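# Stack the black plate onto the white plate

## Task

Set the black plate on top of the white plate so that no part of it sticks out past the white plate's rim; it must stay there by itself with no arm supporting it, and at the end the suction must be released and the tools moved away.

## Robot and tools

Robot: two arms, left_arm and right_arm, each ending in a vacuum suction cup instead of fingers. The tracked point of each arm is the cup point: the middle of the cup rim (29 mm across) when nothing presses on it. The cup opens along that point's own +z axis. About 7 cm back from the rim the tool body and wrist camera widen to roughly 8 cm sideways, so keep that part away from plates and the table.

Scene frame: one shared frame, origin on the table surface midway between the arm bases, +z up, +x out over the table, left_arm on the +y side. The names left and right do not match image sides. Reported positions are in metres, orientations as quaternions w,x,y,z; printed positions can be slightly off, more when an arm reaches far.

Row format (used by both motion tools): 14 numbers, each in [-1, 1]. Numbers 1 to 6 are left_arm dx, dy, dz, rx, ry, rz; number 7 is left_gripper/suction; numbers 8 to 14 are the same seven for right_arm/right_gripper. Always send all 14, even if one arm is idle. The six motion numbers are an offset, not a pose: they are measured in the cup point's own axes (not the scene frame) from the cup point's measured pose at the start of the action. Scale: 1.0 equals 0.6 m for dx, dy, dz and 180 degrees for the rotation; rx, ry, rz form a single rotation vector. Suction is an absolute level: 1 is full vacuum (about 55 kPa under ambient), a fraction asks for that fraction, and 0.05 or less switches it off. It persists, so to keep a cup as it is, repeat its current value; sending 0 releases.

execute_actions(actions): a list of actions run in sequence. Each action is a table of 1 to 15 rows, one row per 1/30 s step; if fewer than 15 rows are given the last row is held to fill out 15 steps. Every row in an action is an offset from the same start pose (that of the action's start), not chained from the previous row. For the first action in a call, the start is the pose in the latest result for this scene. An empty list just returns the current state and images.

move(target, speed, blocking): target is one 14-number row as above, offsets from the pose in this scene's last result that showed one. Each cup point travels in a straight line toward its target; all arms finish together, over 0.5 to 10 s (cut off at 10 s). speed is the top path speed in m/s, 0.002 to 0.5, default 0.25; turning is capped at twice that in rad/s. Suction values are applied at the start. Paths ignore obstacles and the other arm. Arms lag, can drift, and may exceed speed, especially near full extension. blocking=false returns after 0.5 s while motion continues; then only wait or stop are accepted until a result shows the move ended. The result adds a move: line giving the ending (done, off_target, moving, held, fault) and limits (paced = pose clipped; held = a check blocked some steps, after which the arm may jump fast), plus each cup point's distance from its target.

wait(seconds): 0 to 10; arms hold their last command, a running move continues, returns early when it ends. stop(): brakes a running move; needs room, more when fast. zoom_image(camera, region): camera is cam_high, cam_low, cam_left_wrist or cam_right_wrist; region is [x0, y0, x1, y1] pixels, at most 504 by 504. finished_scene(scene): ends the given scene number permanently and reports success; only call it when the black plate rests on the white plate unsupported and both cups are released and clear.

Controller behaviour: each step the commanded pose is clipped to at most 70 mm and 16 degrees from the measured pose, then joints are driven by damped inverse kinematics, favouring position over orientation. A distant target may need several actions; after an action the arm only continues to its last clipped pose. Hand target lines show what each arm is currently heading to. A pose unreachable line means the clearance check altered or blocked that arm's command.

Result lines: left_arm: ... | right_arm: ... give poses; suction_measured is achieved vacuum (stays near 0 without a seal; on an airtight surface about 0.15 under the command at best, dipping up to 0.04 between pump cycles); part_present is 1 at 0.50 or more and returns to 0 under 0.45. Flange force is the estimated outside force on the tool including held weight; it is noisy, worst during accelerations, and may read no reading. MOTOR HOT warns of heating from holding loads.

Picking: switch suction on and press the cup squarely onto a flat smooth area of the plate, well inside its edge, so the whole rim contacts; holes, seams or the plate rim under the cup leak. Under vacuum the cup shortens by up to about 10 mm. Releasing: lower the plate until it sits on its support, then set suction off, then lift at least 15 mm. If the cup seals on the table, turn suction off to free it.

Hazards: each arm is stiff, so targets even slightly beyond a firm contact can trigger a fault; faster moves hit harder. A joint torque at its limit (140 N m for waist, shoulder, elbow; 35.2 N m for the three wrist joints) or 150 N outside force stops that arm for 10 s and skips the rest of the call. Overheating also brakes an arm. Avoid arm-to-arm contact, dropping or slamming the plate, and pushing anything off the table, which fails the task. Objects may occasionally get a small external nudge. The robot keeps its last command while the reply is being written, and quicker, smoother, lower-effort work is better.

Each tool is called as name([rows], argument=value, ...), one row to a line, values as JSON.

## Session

execute_actions(actions=[])

Scene clock: 0.00 s.
left_arm: end_effector_position=(+0.4706, +0.4049, +0.3398) suction_measured=0.01 part_present=0 end_effector_quat_wxyz=(-0.000, -0.213, +0.977, -0.001) | right_arm: end_effector_position=(+0.5025, -0.5125, +0.3407) suction_measured=0.01 part_present=0 end_effector_quat_wxyz=(+0.002, +0.257, +0.967, +0.000)
Joint positions: left_arm=[ 0.266  0.133  0.192  0.003 -1.631  0.262] | right_arm=[ 0.264  0.132  0.194  0.002 -1.629 -0.79 ]
Joint velocities: left_arm=[-0.001 -0.    -0.001 -0.    -0.    -0.001] | right_arm=[-0.001  0.    -0.     0.    -0.    -0.001]
Flange force (N, the push that the arm receives, along the end effector's own x y z axes): no reading
Hand target (left_arm): +0.471, +0.405, +0.340; -0.000, -0.213, +0.977, -0.001
Hand target (right_arm): +0.503, -0.513, +0.341; +0.002, +0.257, +0.967, +0.000

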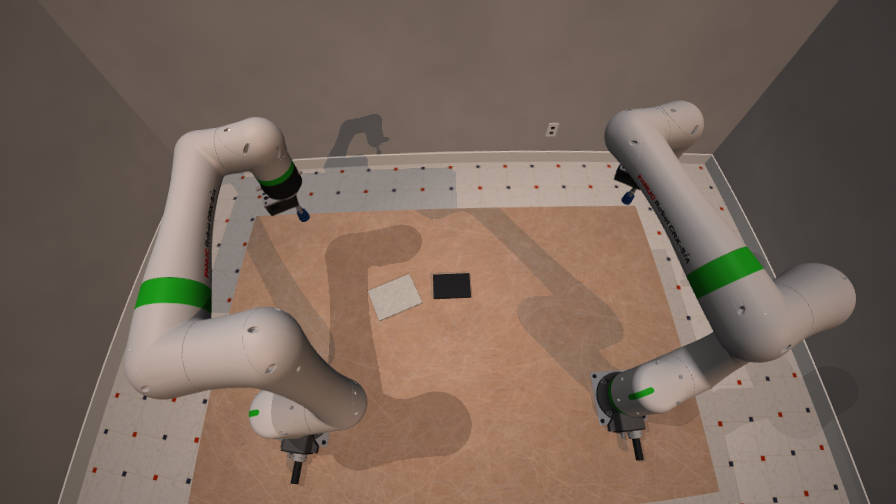

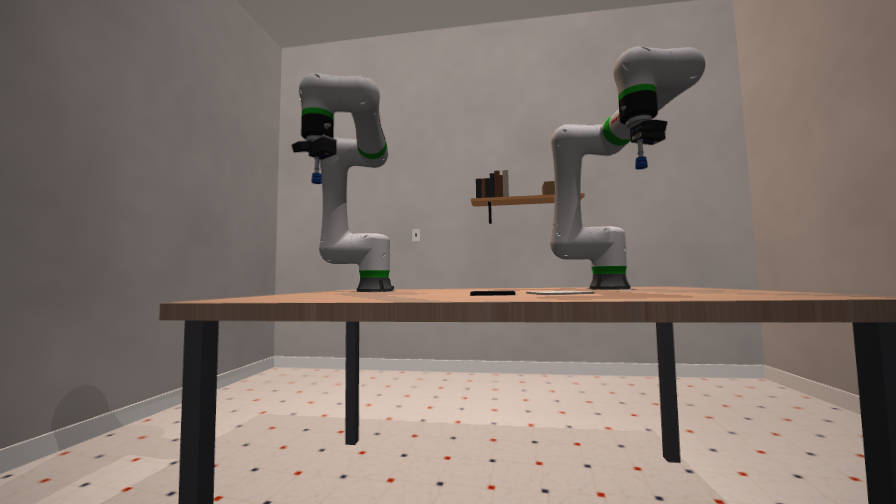

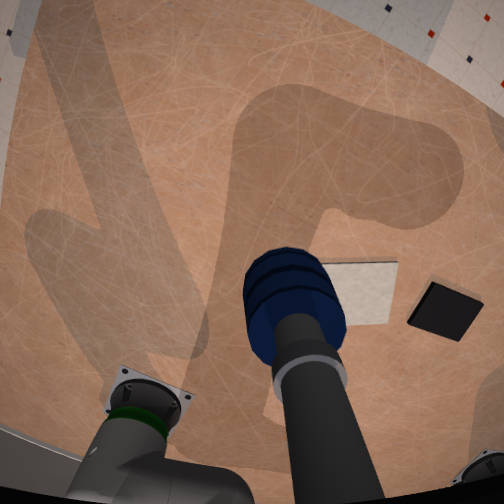

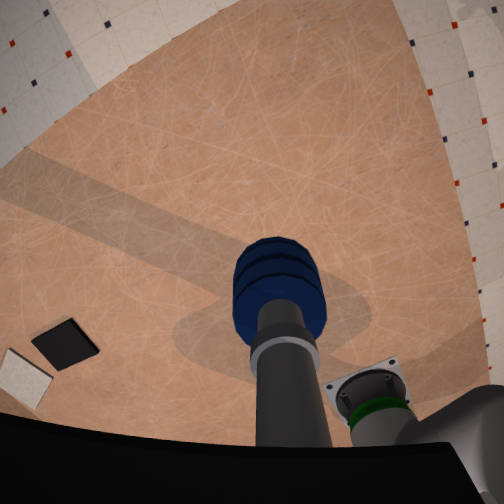

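zoom_image(camera="cam_high", region=[360, 250, 486, 340])

zoom_image(camera="cam_low", region=[460, 270, 604, 320])

zoom_image(camera="cam_left_wrist", region=[300, 230, 504, 380])

Region (360, 250, 486, 340) of cam_high's 896x504 image, scaled by 4.000, with more detail than that image has; it fills the top 360 rows of this view, and the rest is white.

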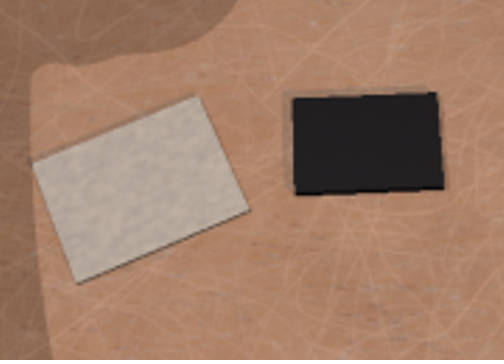

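Region (460, 270, 604, 320) of cam_low's 896x504 image, scaled by 3.500, with more detail than that image has; it fills the top 175 rows of this view, and the rest is white.

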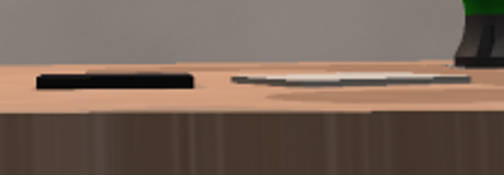

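Region (300, 230, 504, 380) of cam_left_wrist's 504x504 image, scaled by 2.471, with more detail than that image has; it fills the top 371 rows of this view, and the rest is white.

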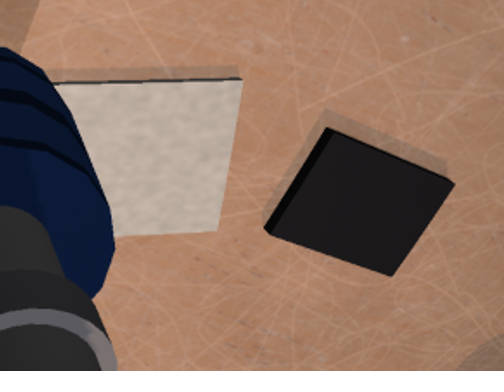

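move(target=[0.395,-0.565,0.505,0,0,0.1335,0,0,0,0,0,0,0,0], speed=0.35)

zoom_image(camera="cam_low", region=[455, 255, 545, 305])

Scene clock: 30.77 s.
left_arm: end_effector_position=(+0.3949, -0.0018, +0.0366) suction_measured=0.01 part_present=0 end_effector_quat_wxyz=(-0.001, -0.005, +1.000, -0.001) | right_arm: end_effector_position=(+0.5025, -0.5125, +0.3407) suction_measured=0.01 part_present=0 end_effector_quat_wxyz=(+0.002, +0.257, +0.967, +0.000)
Joint positions: left_arm=[-0.512  0.601  0.092  0.003 -1.063  0.62 ] | right_arm=[ 0.264  0.132  0.194  0.002 -1.629 -0.79 ]
Joint velocities: left_arm=[ 0.     0.001  0.    -0.    -0.003  0.   ] | right_arm=[-0.  0. -0. -0.  0. -0.]
Flange force (N, the push that the arm receives, along the end effector's own x y z axes): left_arm=[0.5 -1.5 -1.1] | right_arm=[-7.6 -2.8 1.7]
Hand target (left_arm): +0.395, -0.002, +0.037; -0.001, -0.005, +1.000, -0.001
Hand target (right_arm): +0.503, -0.513, +0.341; +0.002, +0.257, +0.967, +0.000
Off the commanded pose (left_arm): 0.002 m, 0 deg.
Off the commanded pose (right_arm): 0.000 m, 0 deg.
move: done

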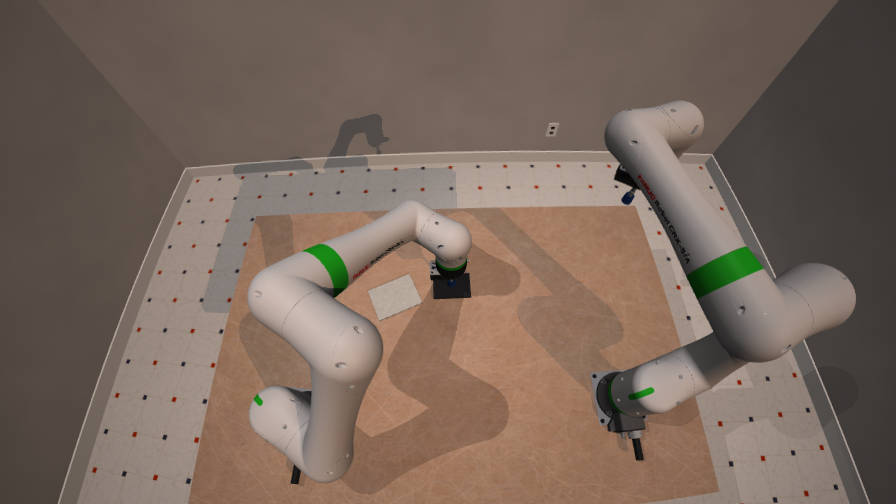

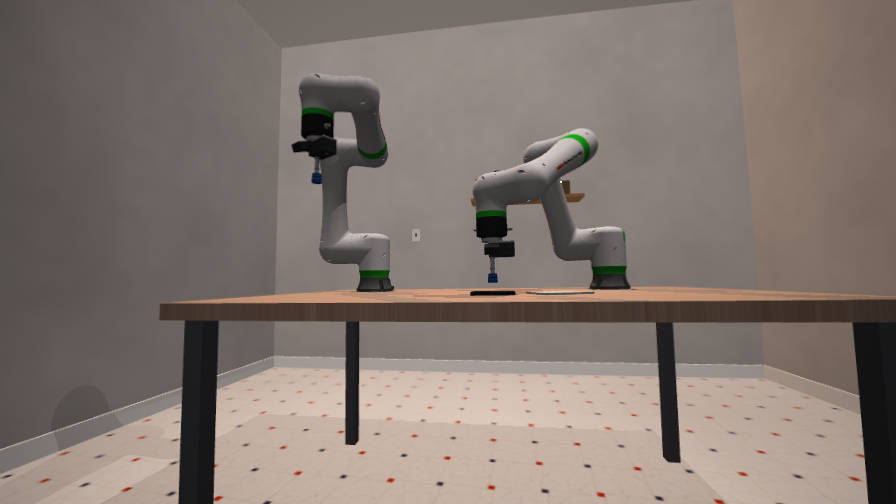

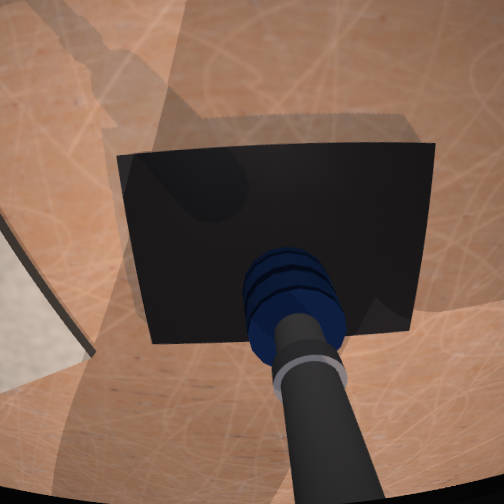

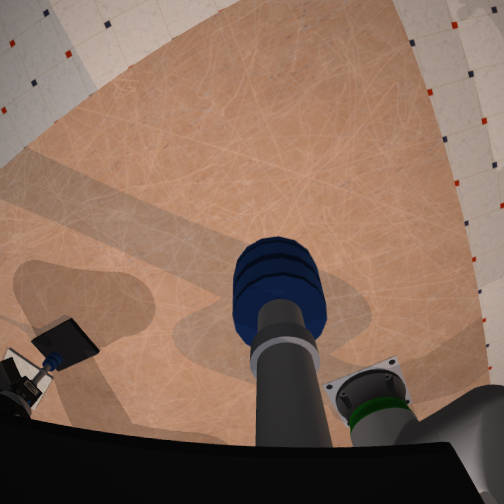

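Region (455, 255, 545, 305) of cam_low's 896x504 image, scaled by 5.600, with more detail than that image has.

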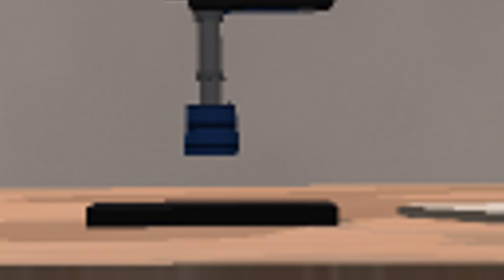

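move(target=[0,0,0.0495,0,0,0,1,0,0,0,0,0,0,0], speed=0.05)

Scene clock: 38.90 s.
left_arm: end_effector_position=(+0.3949, -0.0018, +0.0069) suction_measured=0.40 part_present=0 end_effector_quat_wxyz=(-0.001, -0.005, +1.000, -0.001) | right_arm: end_effector_position=(+0.5025, -0.5125, +0.3407) suction_measured=0.01 part_present=0 end_effector_quat_wxyz=(+0.002, +0.257, +0.967, +0.000)
Joint positions: left_arm=[-0.512  0.638  0.072  0.003 -1.006  0.62 ] | right_arm=[ 0.264  0.132  0.194  0.002 -1.629 -0.79 ]
Joint velocities: left_arm=[-0.001  0.     0.    -0.    -0.001 -0.001] | right_arm=[-0.    -0.    -0.     0.     0.001  0.   ]
Flange force (N, the push that the arm receives, along the end effector's own x y z axes): left_arm=[2.7 1.4 -1.6] | right_arm=[-8.3 -1.0 -1.1]
Hand target (left_arm): +0.395, -0.002, +0.007; -0.001, -0.005, +1.000, -0.001
Hand target (right_arm): +0.503, -0.513, +0.341; +0.002, +0.257, +0.967, +0.000
Off the commanded pose (left_arm): 0.000 m, 0 deg.
Off the commanded pose (right_arm): 0.000 m, 0 deg.
move: done

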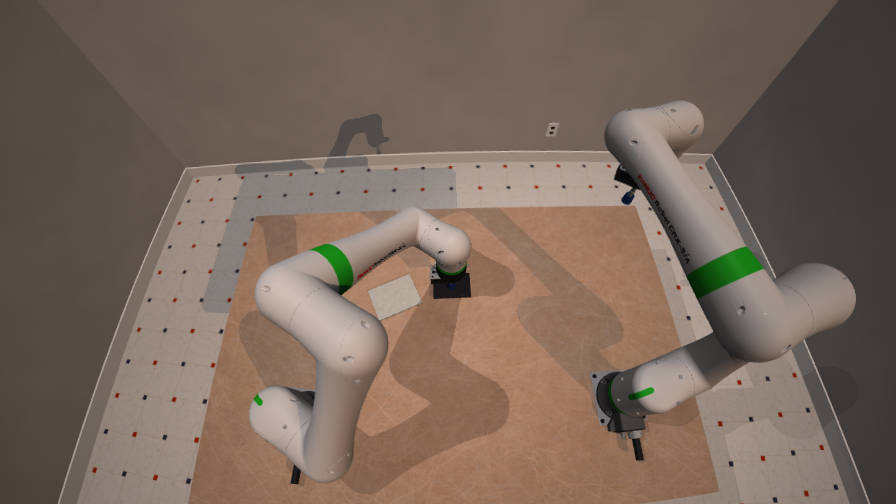

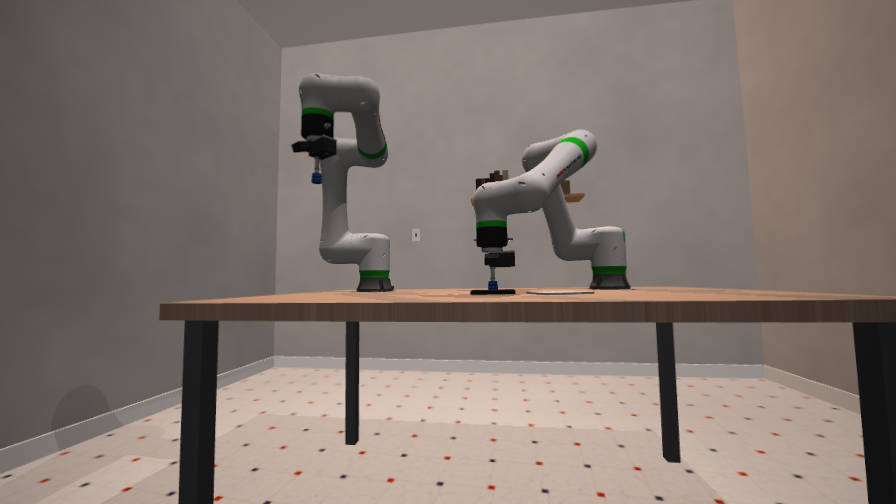

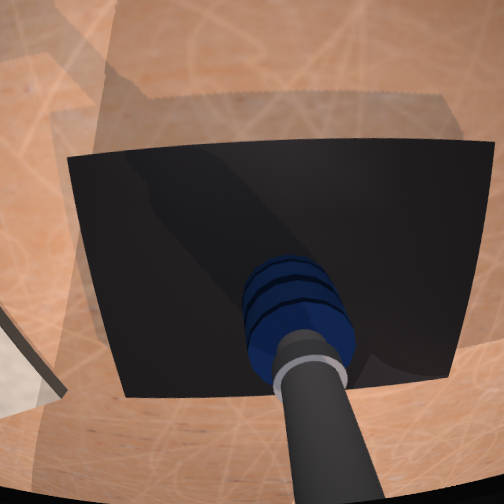

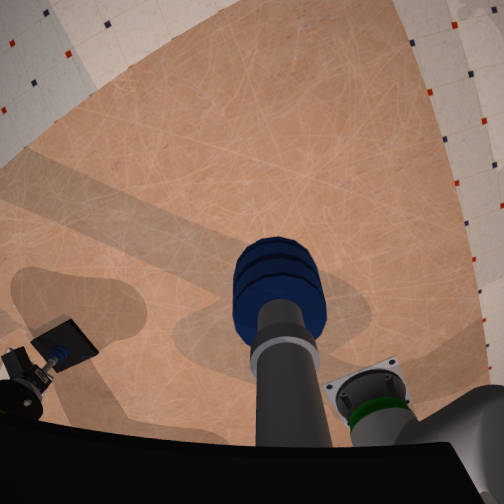

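execute_actions(actions=[])

zoom_image(camera="cam_low", region=[455, 255, 545, 305])

Scene clock: 43.57 s.
left_arm: end_effector_position=(+0.3949, -0.0018, +0.0069) suction_measured=0.99 part_present=1 end_effector_quat_wxyz=(-0.001, -0.005, +1.000, -0.001) | right_arm: end_effector_position=(+0.5025, -0.5125, +0.3407) suction_measured=0.01 part_present=0 end_effector_quat_wxyz=(+0.002, +0.257, +0.967, +0.000)
Joint positions: left_arm=[-0.512  0.638  0.072  0.003 -1.006  0.62 ] | right_arm=[ 0.264  0.132  0.194  0.002 -1.629 -0.79 ]
Joint velocities: left_arm=[-0.     0.     0.    -0.     0.    -0.002] | right_arm=[ 0.002  0.001  0.    -0.     0.001 -0.   ]
Flange force (N, the push that the arm receives, along the end effector's own x y z axes): left_arm=[1.0 -0.8 -0.3] | right_arm=[-5.4 -3.7 -1.3]
Hand target (left_arm): +0.395, -0.002, +0.007; -0.001, -0.005, +1.000, -0.001
Hand target (right_arm): +0.503, -0.513, +0.341; +0.002, +0.257, +0.967, +0.000
Off the commanded pose (left_arm): 0.000 m, 0 deg.
Off the commanded pose (right_arm): 0.000 m, 0 deg.

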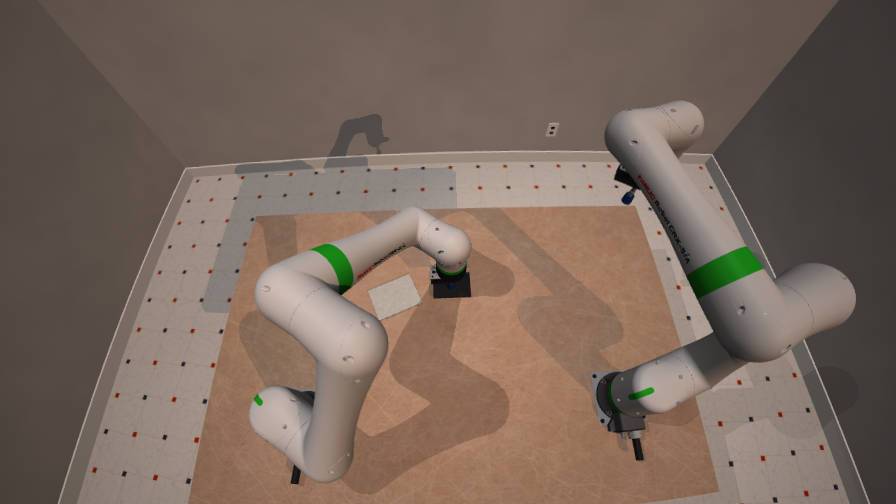

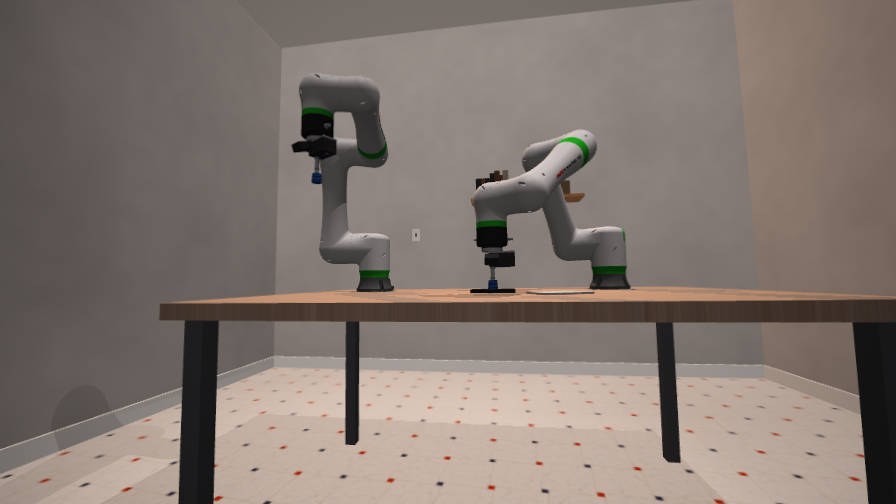

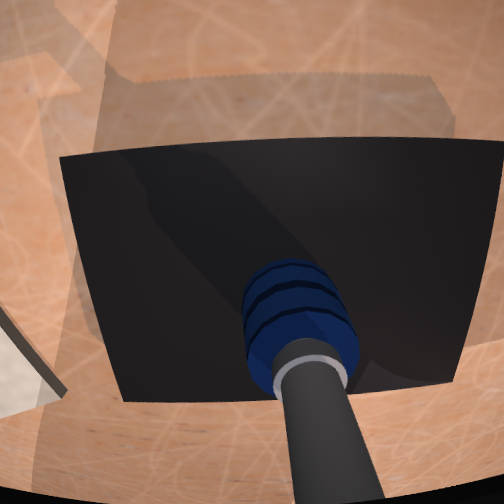

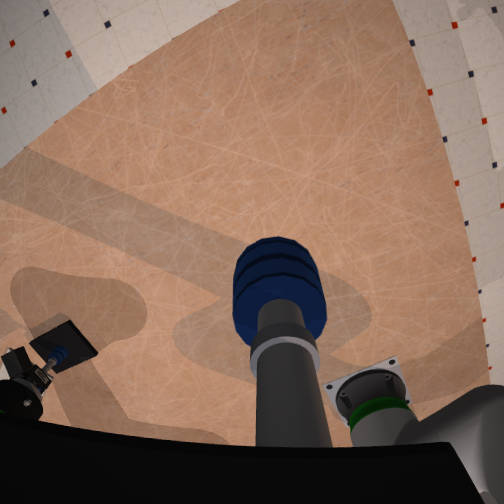

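Region (455, 255, 545, 305) of cam_low's 896x504 image, scaled by 5.600, with more detail than that image has.

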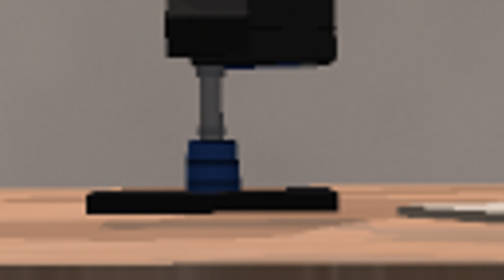

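move(target=[0.005,0.03,-0.033,0,0,0,1,0,0,0,0,0,0,0], speed=0.1)

move(target=[0.0473,0.2983,0.019,0,0,-0.125,1,0,0,0,0,0,0,0], speed=0.2)

zoom_image(camera="cam_low", region=[515, 255, 605, 305])

Scene clock: 53.47 s.
left_arm: end_effector_position=(+0.3918, +0.0161, +0.0267) suction_measured=1.00 part_present=1 end_effector_quat_wxyz=(-0.001, -0.005, +1.000, -0.001) | right_arm: end_effector_position=(+0.5025, -0.5125, +0.3407) suction_measured=0.01 part_present=0 end_effector_quat_wxyz=(+0.002, +0.257, +0.967, +0.000)
Joint positions: left_arm=[-0.49   0.58   0.032  0.003 -1.023  0.598] | right_arm=[ 0.264  0.132  0.194  0.002 -1.629 -0.79 ]
Joint velocities: left_arm=[-0.    -0.001  0.     0.     0.    -0.001] | right_arm=[-0.    -0.001 -0.    -0.    -0.001 -0.   ]
Flange force (N, the push that the arm receives, along the end effector's own x y z axes): left_arm=[-0.5 -0.3 -0.3] | right_arm=[-9.6 -2.5 -0.5]
Hand target (left_arm): +0.392, +0.016, +0.027; -0.001, -0.005, +1.000, -0.001
Hand target (right_arm): +0.503, -0.513, +0.341; +0.002, +0.257, +0.967, +0.000
Off the commanded pose (left_arm): 0.000 m, 0 deg.
Off the commanded pose (right_arm): 0.000 m, 0 deg.
move: done

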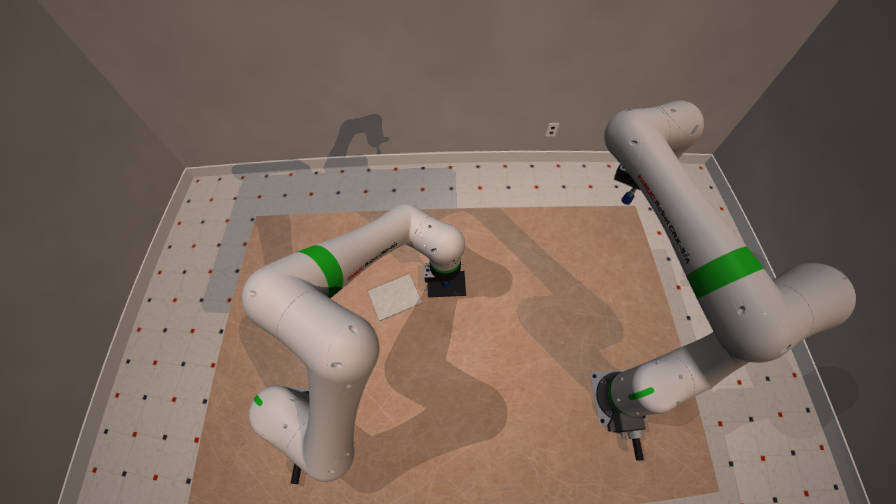

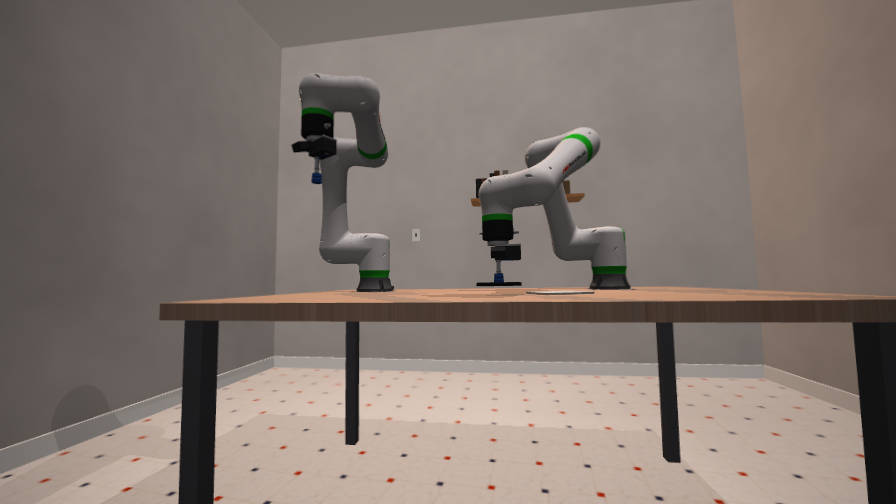

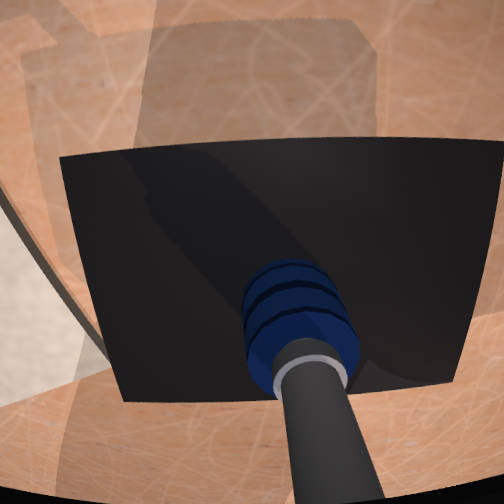

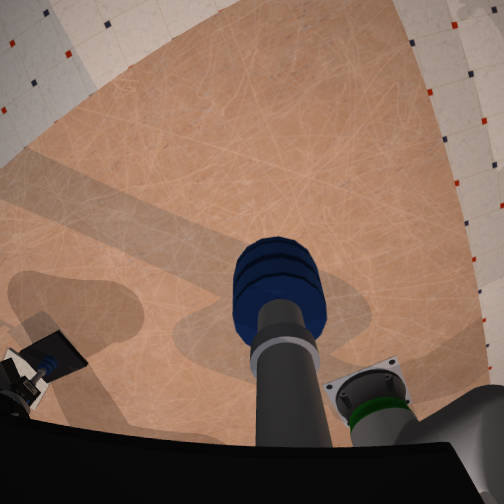

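Scene clock: 54.80 s.
left_arm: end_effector_position=(+0.3621, +0.1949, +0.0154) suction_measured=0.99 part_present=1 end_effector_quat_wxyz=(-0.001, -0.201, +0.980, -0.001) | right_arm: end_effector_position=(+0.5025, -0.5125, +0.3407) suction_measured=0.01 part_present=0 end_effector_quat_wxyz=(+0.002, +0.257, +0.967, +0.000)
Joint positions: left_arm=[-0.204  0.31  -0.408  0.003 -0.854  0.705] | right_arm=[ 0.264  0.132  0.194  0.002 -1.629 -0.79 ]
Joint velocities: left_arm=[ 0.001 -0.    -0.     0.001 -0.001 -0.004] | right_arm=[-0.    -0.    -0.    -0.    -0.    -0.001]
Flange force (N, the push that the arm receives, along the end effector's own x y z axes): left_arm=[0.7 2.0 0.0] | right_arm=[-5.2 -1.3 -0.4]
Hand target (left_arm): +0.362, +0.195, +0.015; -0.001, -0.201, +0.980, -0.001
Hand target (right_arm): +0.503, -0.513, +0.341; +0.002, +0.257, +0.967, +0.000
Off the commanded pose (left_arm): 0.001 m, 0 deg.
Off the commanded pose (right_arm): 0.000 m, 0 deg.
move: done

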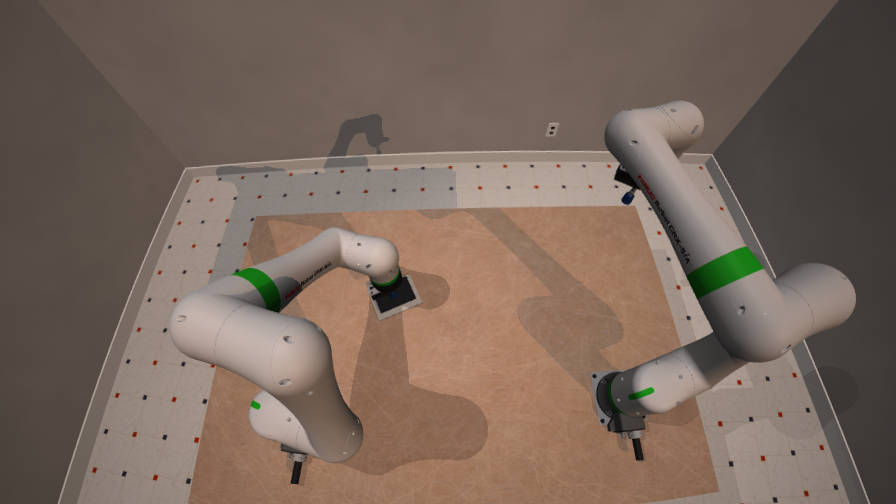

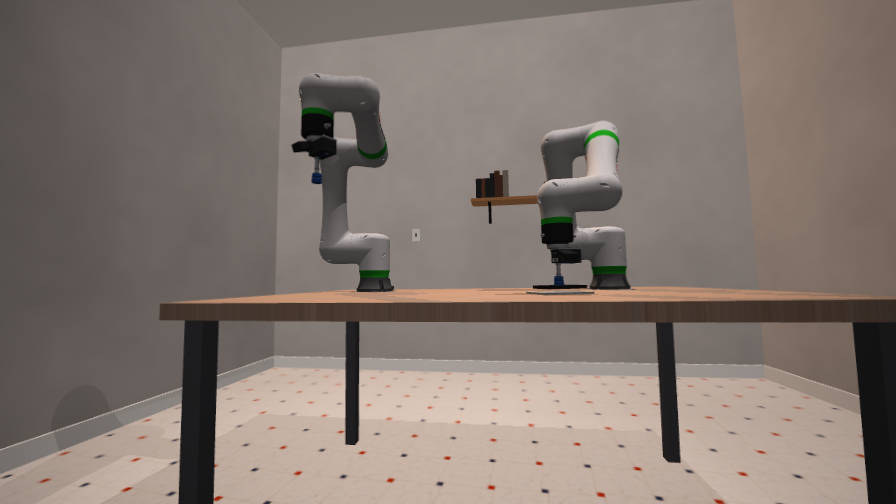

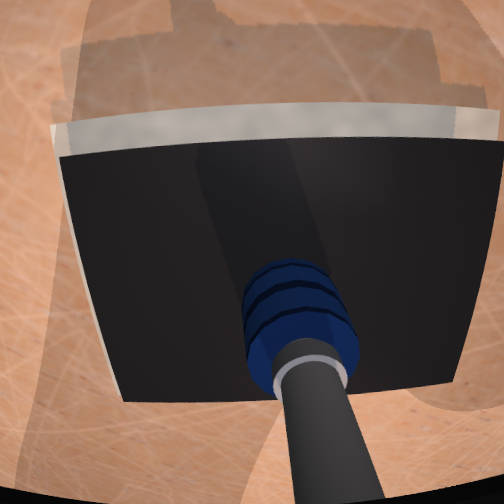

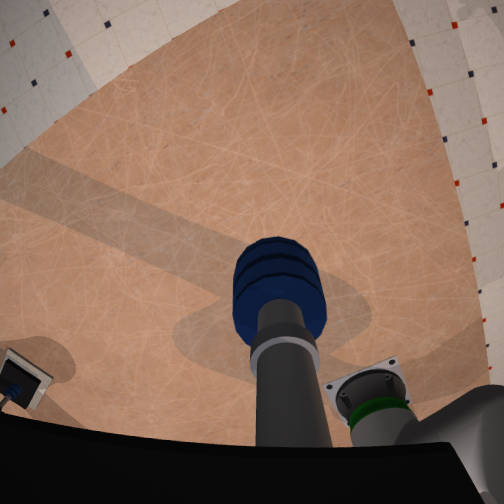

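Region (515, 255, 605, 305) of cam_low's 896x504 image, scaled by 5.600, with more detail than that image has.

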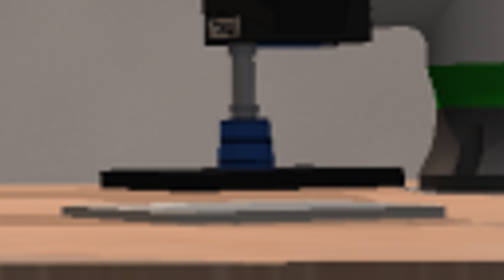

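move(target=[0.0033,0,0.015,0,0,0,1,0,0,0,0,0,0,0], speed=0.025)

zoom_image(camera="cam_low", region=[520, 270, 600, 305])

Scene clock: 66.63 s.
left_arm: end_effector_position=(+0.3603, +0.1941, +0.0064) suction_measured=0.98 part_present=1 end_effector_quat_wxyz=(-0.001, -0.201, +0.980, -0.001) | right_arm: end_effector_position=(+0.5025, -0.5125, +0.3407) suction_measured=0.01 part_present=0 end_effector_quat_wxyz=(+0.002, +0.257, +0.967, +0.000)
Joint positions: left_arm=[-0.207  0.324 -0.417  0.003 -0.831  0.708] | right_arm=[ 0.264  0.132  0.194  0.002 -1.629 -0.79 ]
Joint velocities: left_arm=[ 0.     0.    -0.    -0.    -0.001 -0.001] | right_arm=[-0.    -0.    -0.    -0.     0.001 -0.002]
Flange force (N, the push that the arm receives, along the end effector's own x y z axes): left_arm=[-0.6 -0.7 -0.7] | right_arm=[-7.0 -4.5 1.6]
Hand target (left_arm): +0.360, +0.194, +0.006; -0.001, -0.201, +0.980, -0.001
Hand target (right_arm): +0.503, -0.513, +0.341; +0.002, +0.257, +0.967, +0.000
Off the commanded pose (left_arm): 0.000 m, 0 deg.
Off the commanded pose (right_arm): 0.000 m, 0 deg.
move: done

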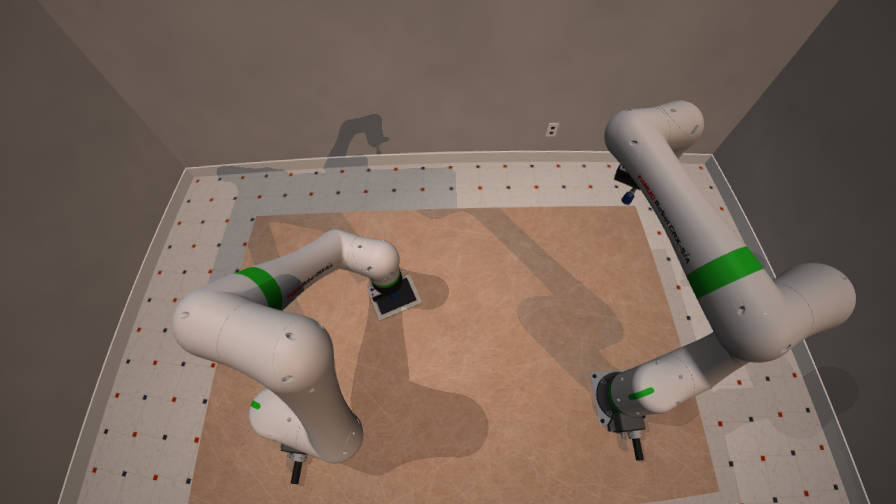

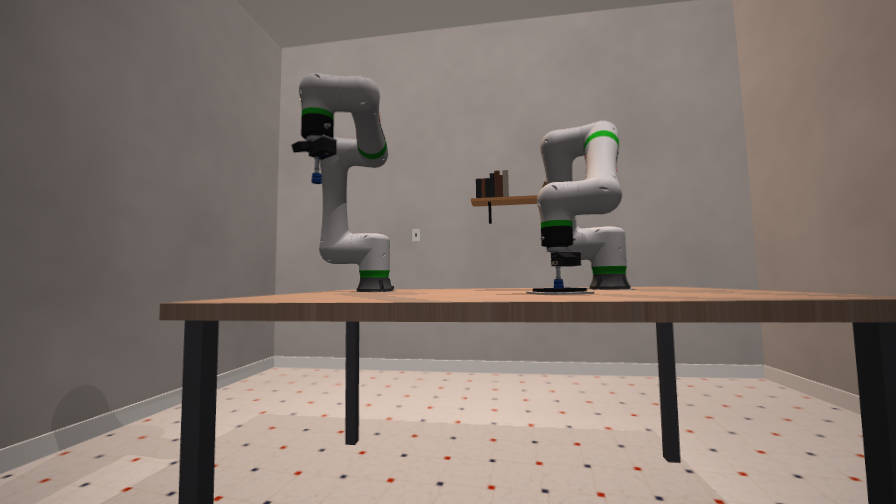

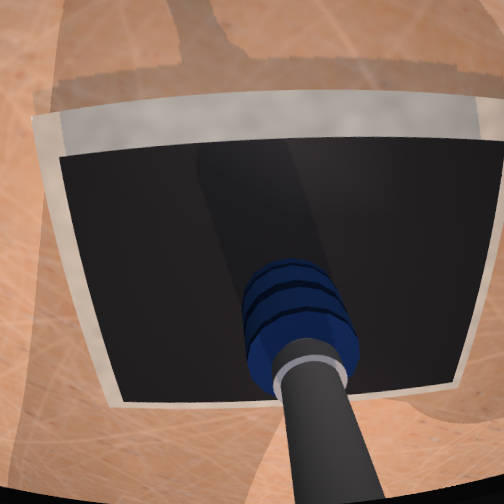

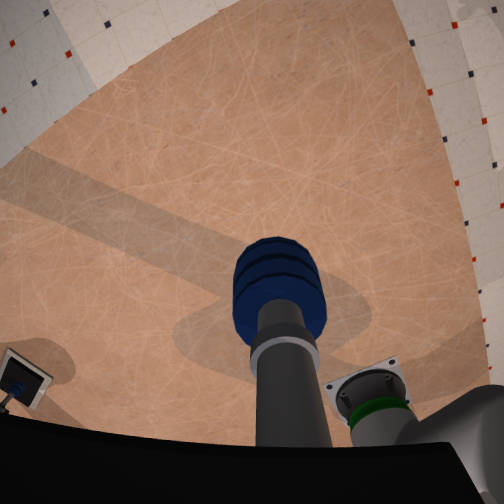

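Region (520, 270, 600, 305) of cam_low's 896x504 image, scaled by 6.300, with more detail than that image has; it fills the top 220 rows of this view, and the rest is white.

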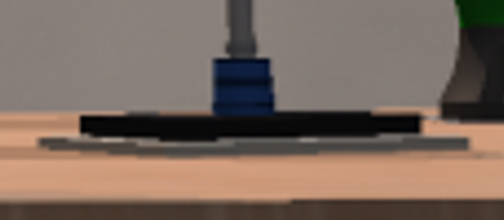

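execute_actions([
  [[0,0,0.0003,0,0,0,1,0,0,0,0,0,0,0],[0,0,0.0006,0,0,0,1,0,0,0,0,0,0,0],[0,0,0.001,0,0,0,1,0,0,0,0,0,0,0],[0,0,0.0014,0,0,0,1,0,0,0,0,0,0,0],[0,0,0.0017,0,0,0,1,0,0,0,0,0,0,0],[0,0,0.002,0,0,0,1,0,0,0,0,0,0,0],[0,0,0.002,0,0,0,1,0,0,0,0,0,0,0],[0,0,0.002,0,0,0,1,0,0,0,0,0,0,0],[0,0,0.002,0,0,0,1,0,0,0,0,0,0,0],[0,0,0.002,0,0,0,1,0,0,0,0,0,0,0],[0,0,0.002,0,0,0,1,0,0,0,0,0,0,0],[0,0,0.002,0,0,0,1,0,0,0,0,0,0,0],[0,0,0.002,0,0,0,1,0,0,0,0,0,0,0],[0,0,0.002,0,0,0,1,0,0,0,0,0,0,0],[0,0,0.002,0,0,0,0,0,0,0,0,0,0,0]],
])

Scene clock: 76.20 s.
left_arm: end_effector_position=(+0.3603, +0.1941, +0.0052) suction_measured=0.01 part_present=0 end_effector_quat_wxyz=(-0.001, -0.201, +0.980, -0.001) | right_arm: end_effector_position=(+0.5025, -0.5125, +0.3407) suction_measured=0.01 part_present=0 end_effector_quat_wxyz=(+0.002, +0.257, +0.967, +0.000)
Joint positions: left_arm=[-0.207  0.326 -0.417  0.003 -0.828  0.708] | right_arm=[ 0.264  0.132  0.194  0.002 -1.629 -0.79 ]
Joint velocities: left_arm=[ 0.001 -0.     0.    -0.     0.001 -0.001] | right_arm=[-0.     0.001  0.    -0.    -0.001 -0.001]
Flange force (N, the push that the arm receives, along the end effector's own x y z axes): left_arm=[1.7 3.3 -34.5] | right_arm=[-6.0 -3.3 -2.3]
Hand target (left_arm): +0.360, +0.194, +0.005; -0.001, -0.201, +0.980, -0.001
Hand target (right_arm): +0.503, -0.513, +0.341; +0.002, +0.257, +0.967, +0.000
Off the commanded pose (left_arm): 0.000 m, 0 deg.
Off the commanded pose (right_arm): 0.000 m, 0 deg.

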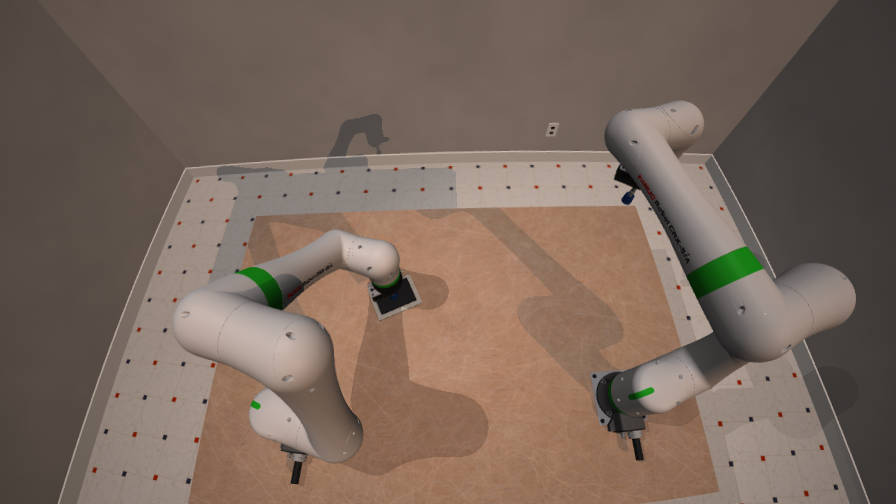

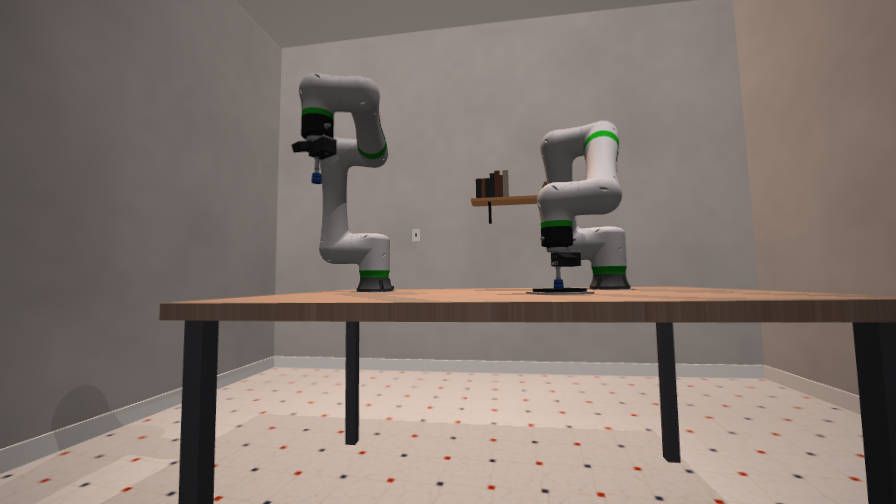

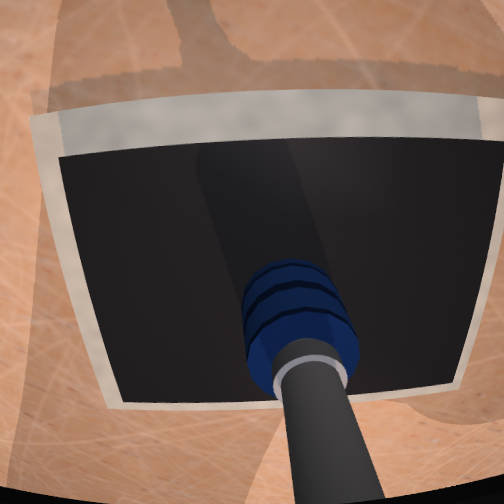

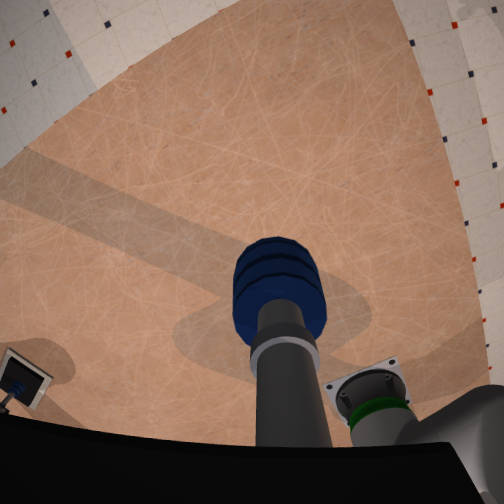

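move(target=[0,0,-0.35,0,0,0,0,0,0,0,0,0,0,0], speed=0.3)

Scene clock: 81.13 s.
left_arm: end_effector_position=(+0.3604, +0.1939, +0.2153) suction_measured=0.01 part_present=0 end_effector_quat_wxyz=(-0.001, -0.200, +0.980, -0.001) | right_arm: end_effector_position=(+0.5025, -0.5125, +0.3407) suction_measured=0.01 part_present=0 end_effector_quat_wxyz=(+0.002, +0.257, +0.967, +0.000)
Joint positions: left_arm=[-0.207  0.074 -0.164  0.003 -1.333  0.708] | right_arm=[ 0.264  0.132  0.194  0.002 -1.629 -0.79 ]
Joint velocities: left_arm=[-0.     0.001  0.    -0.001 -0.     0.   ] | right_arm=[ 0.002  0.     0.    -0.    -0.001  0.001]
Flange force (N, the push that the arm receives, along the end effector's own x y z axes): left_arm=[-1.5 -2.3 -1.9] | right_arm=[-3.4 -1.8 2.2]
Hand target (left_arm): +0.360, +0.194, +0.215; -0.001, -0.200, +0.980, -0.001
Hand target (right_arm): +0.503, -0.513, +0.341; +0.002, +0.257, +0.967, +0.000
Off the commanded pose (left_arm): 0.001 m, 0 deg.
Off the commanded pose (right_arm): 0.000 m, 0 deg.
move: done

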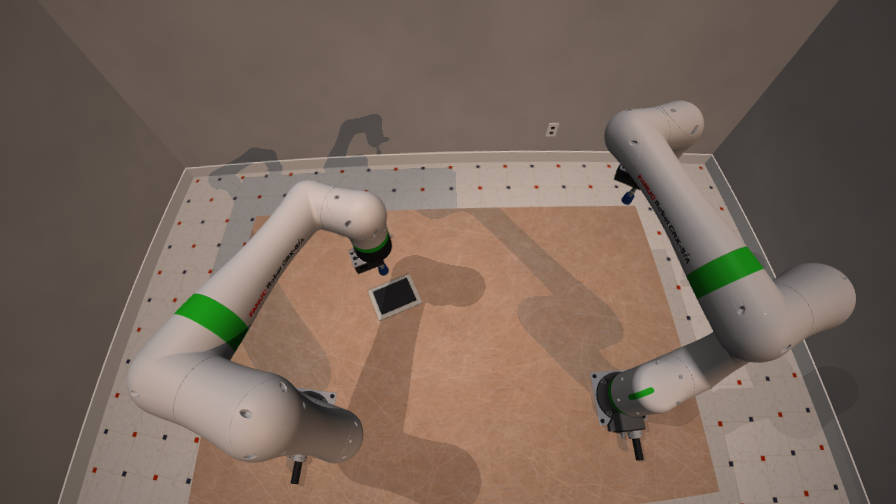

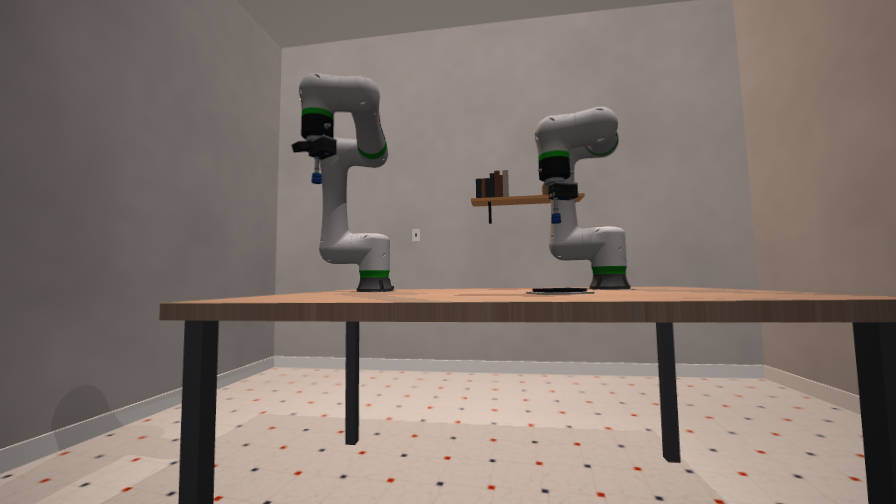

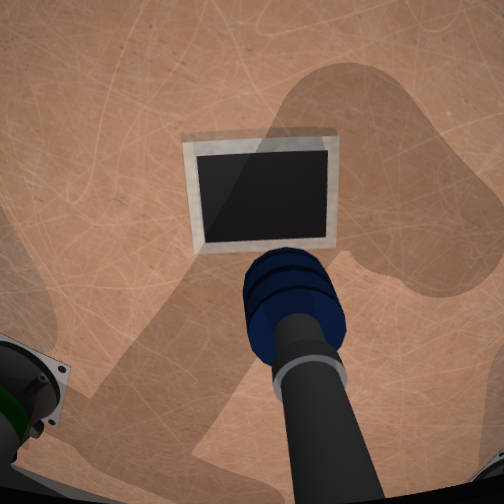

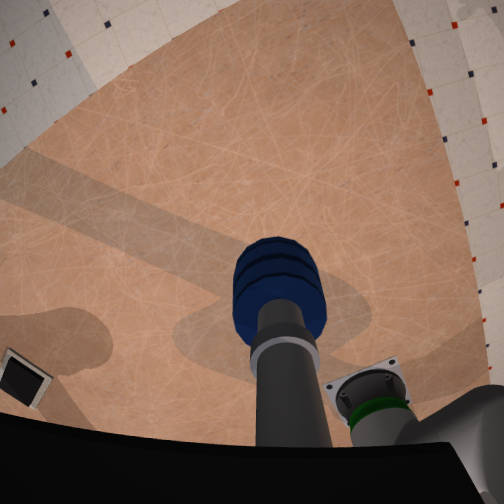

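finished_scene(scene=2)

The scene is finished: the task was done.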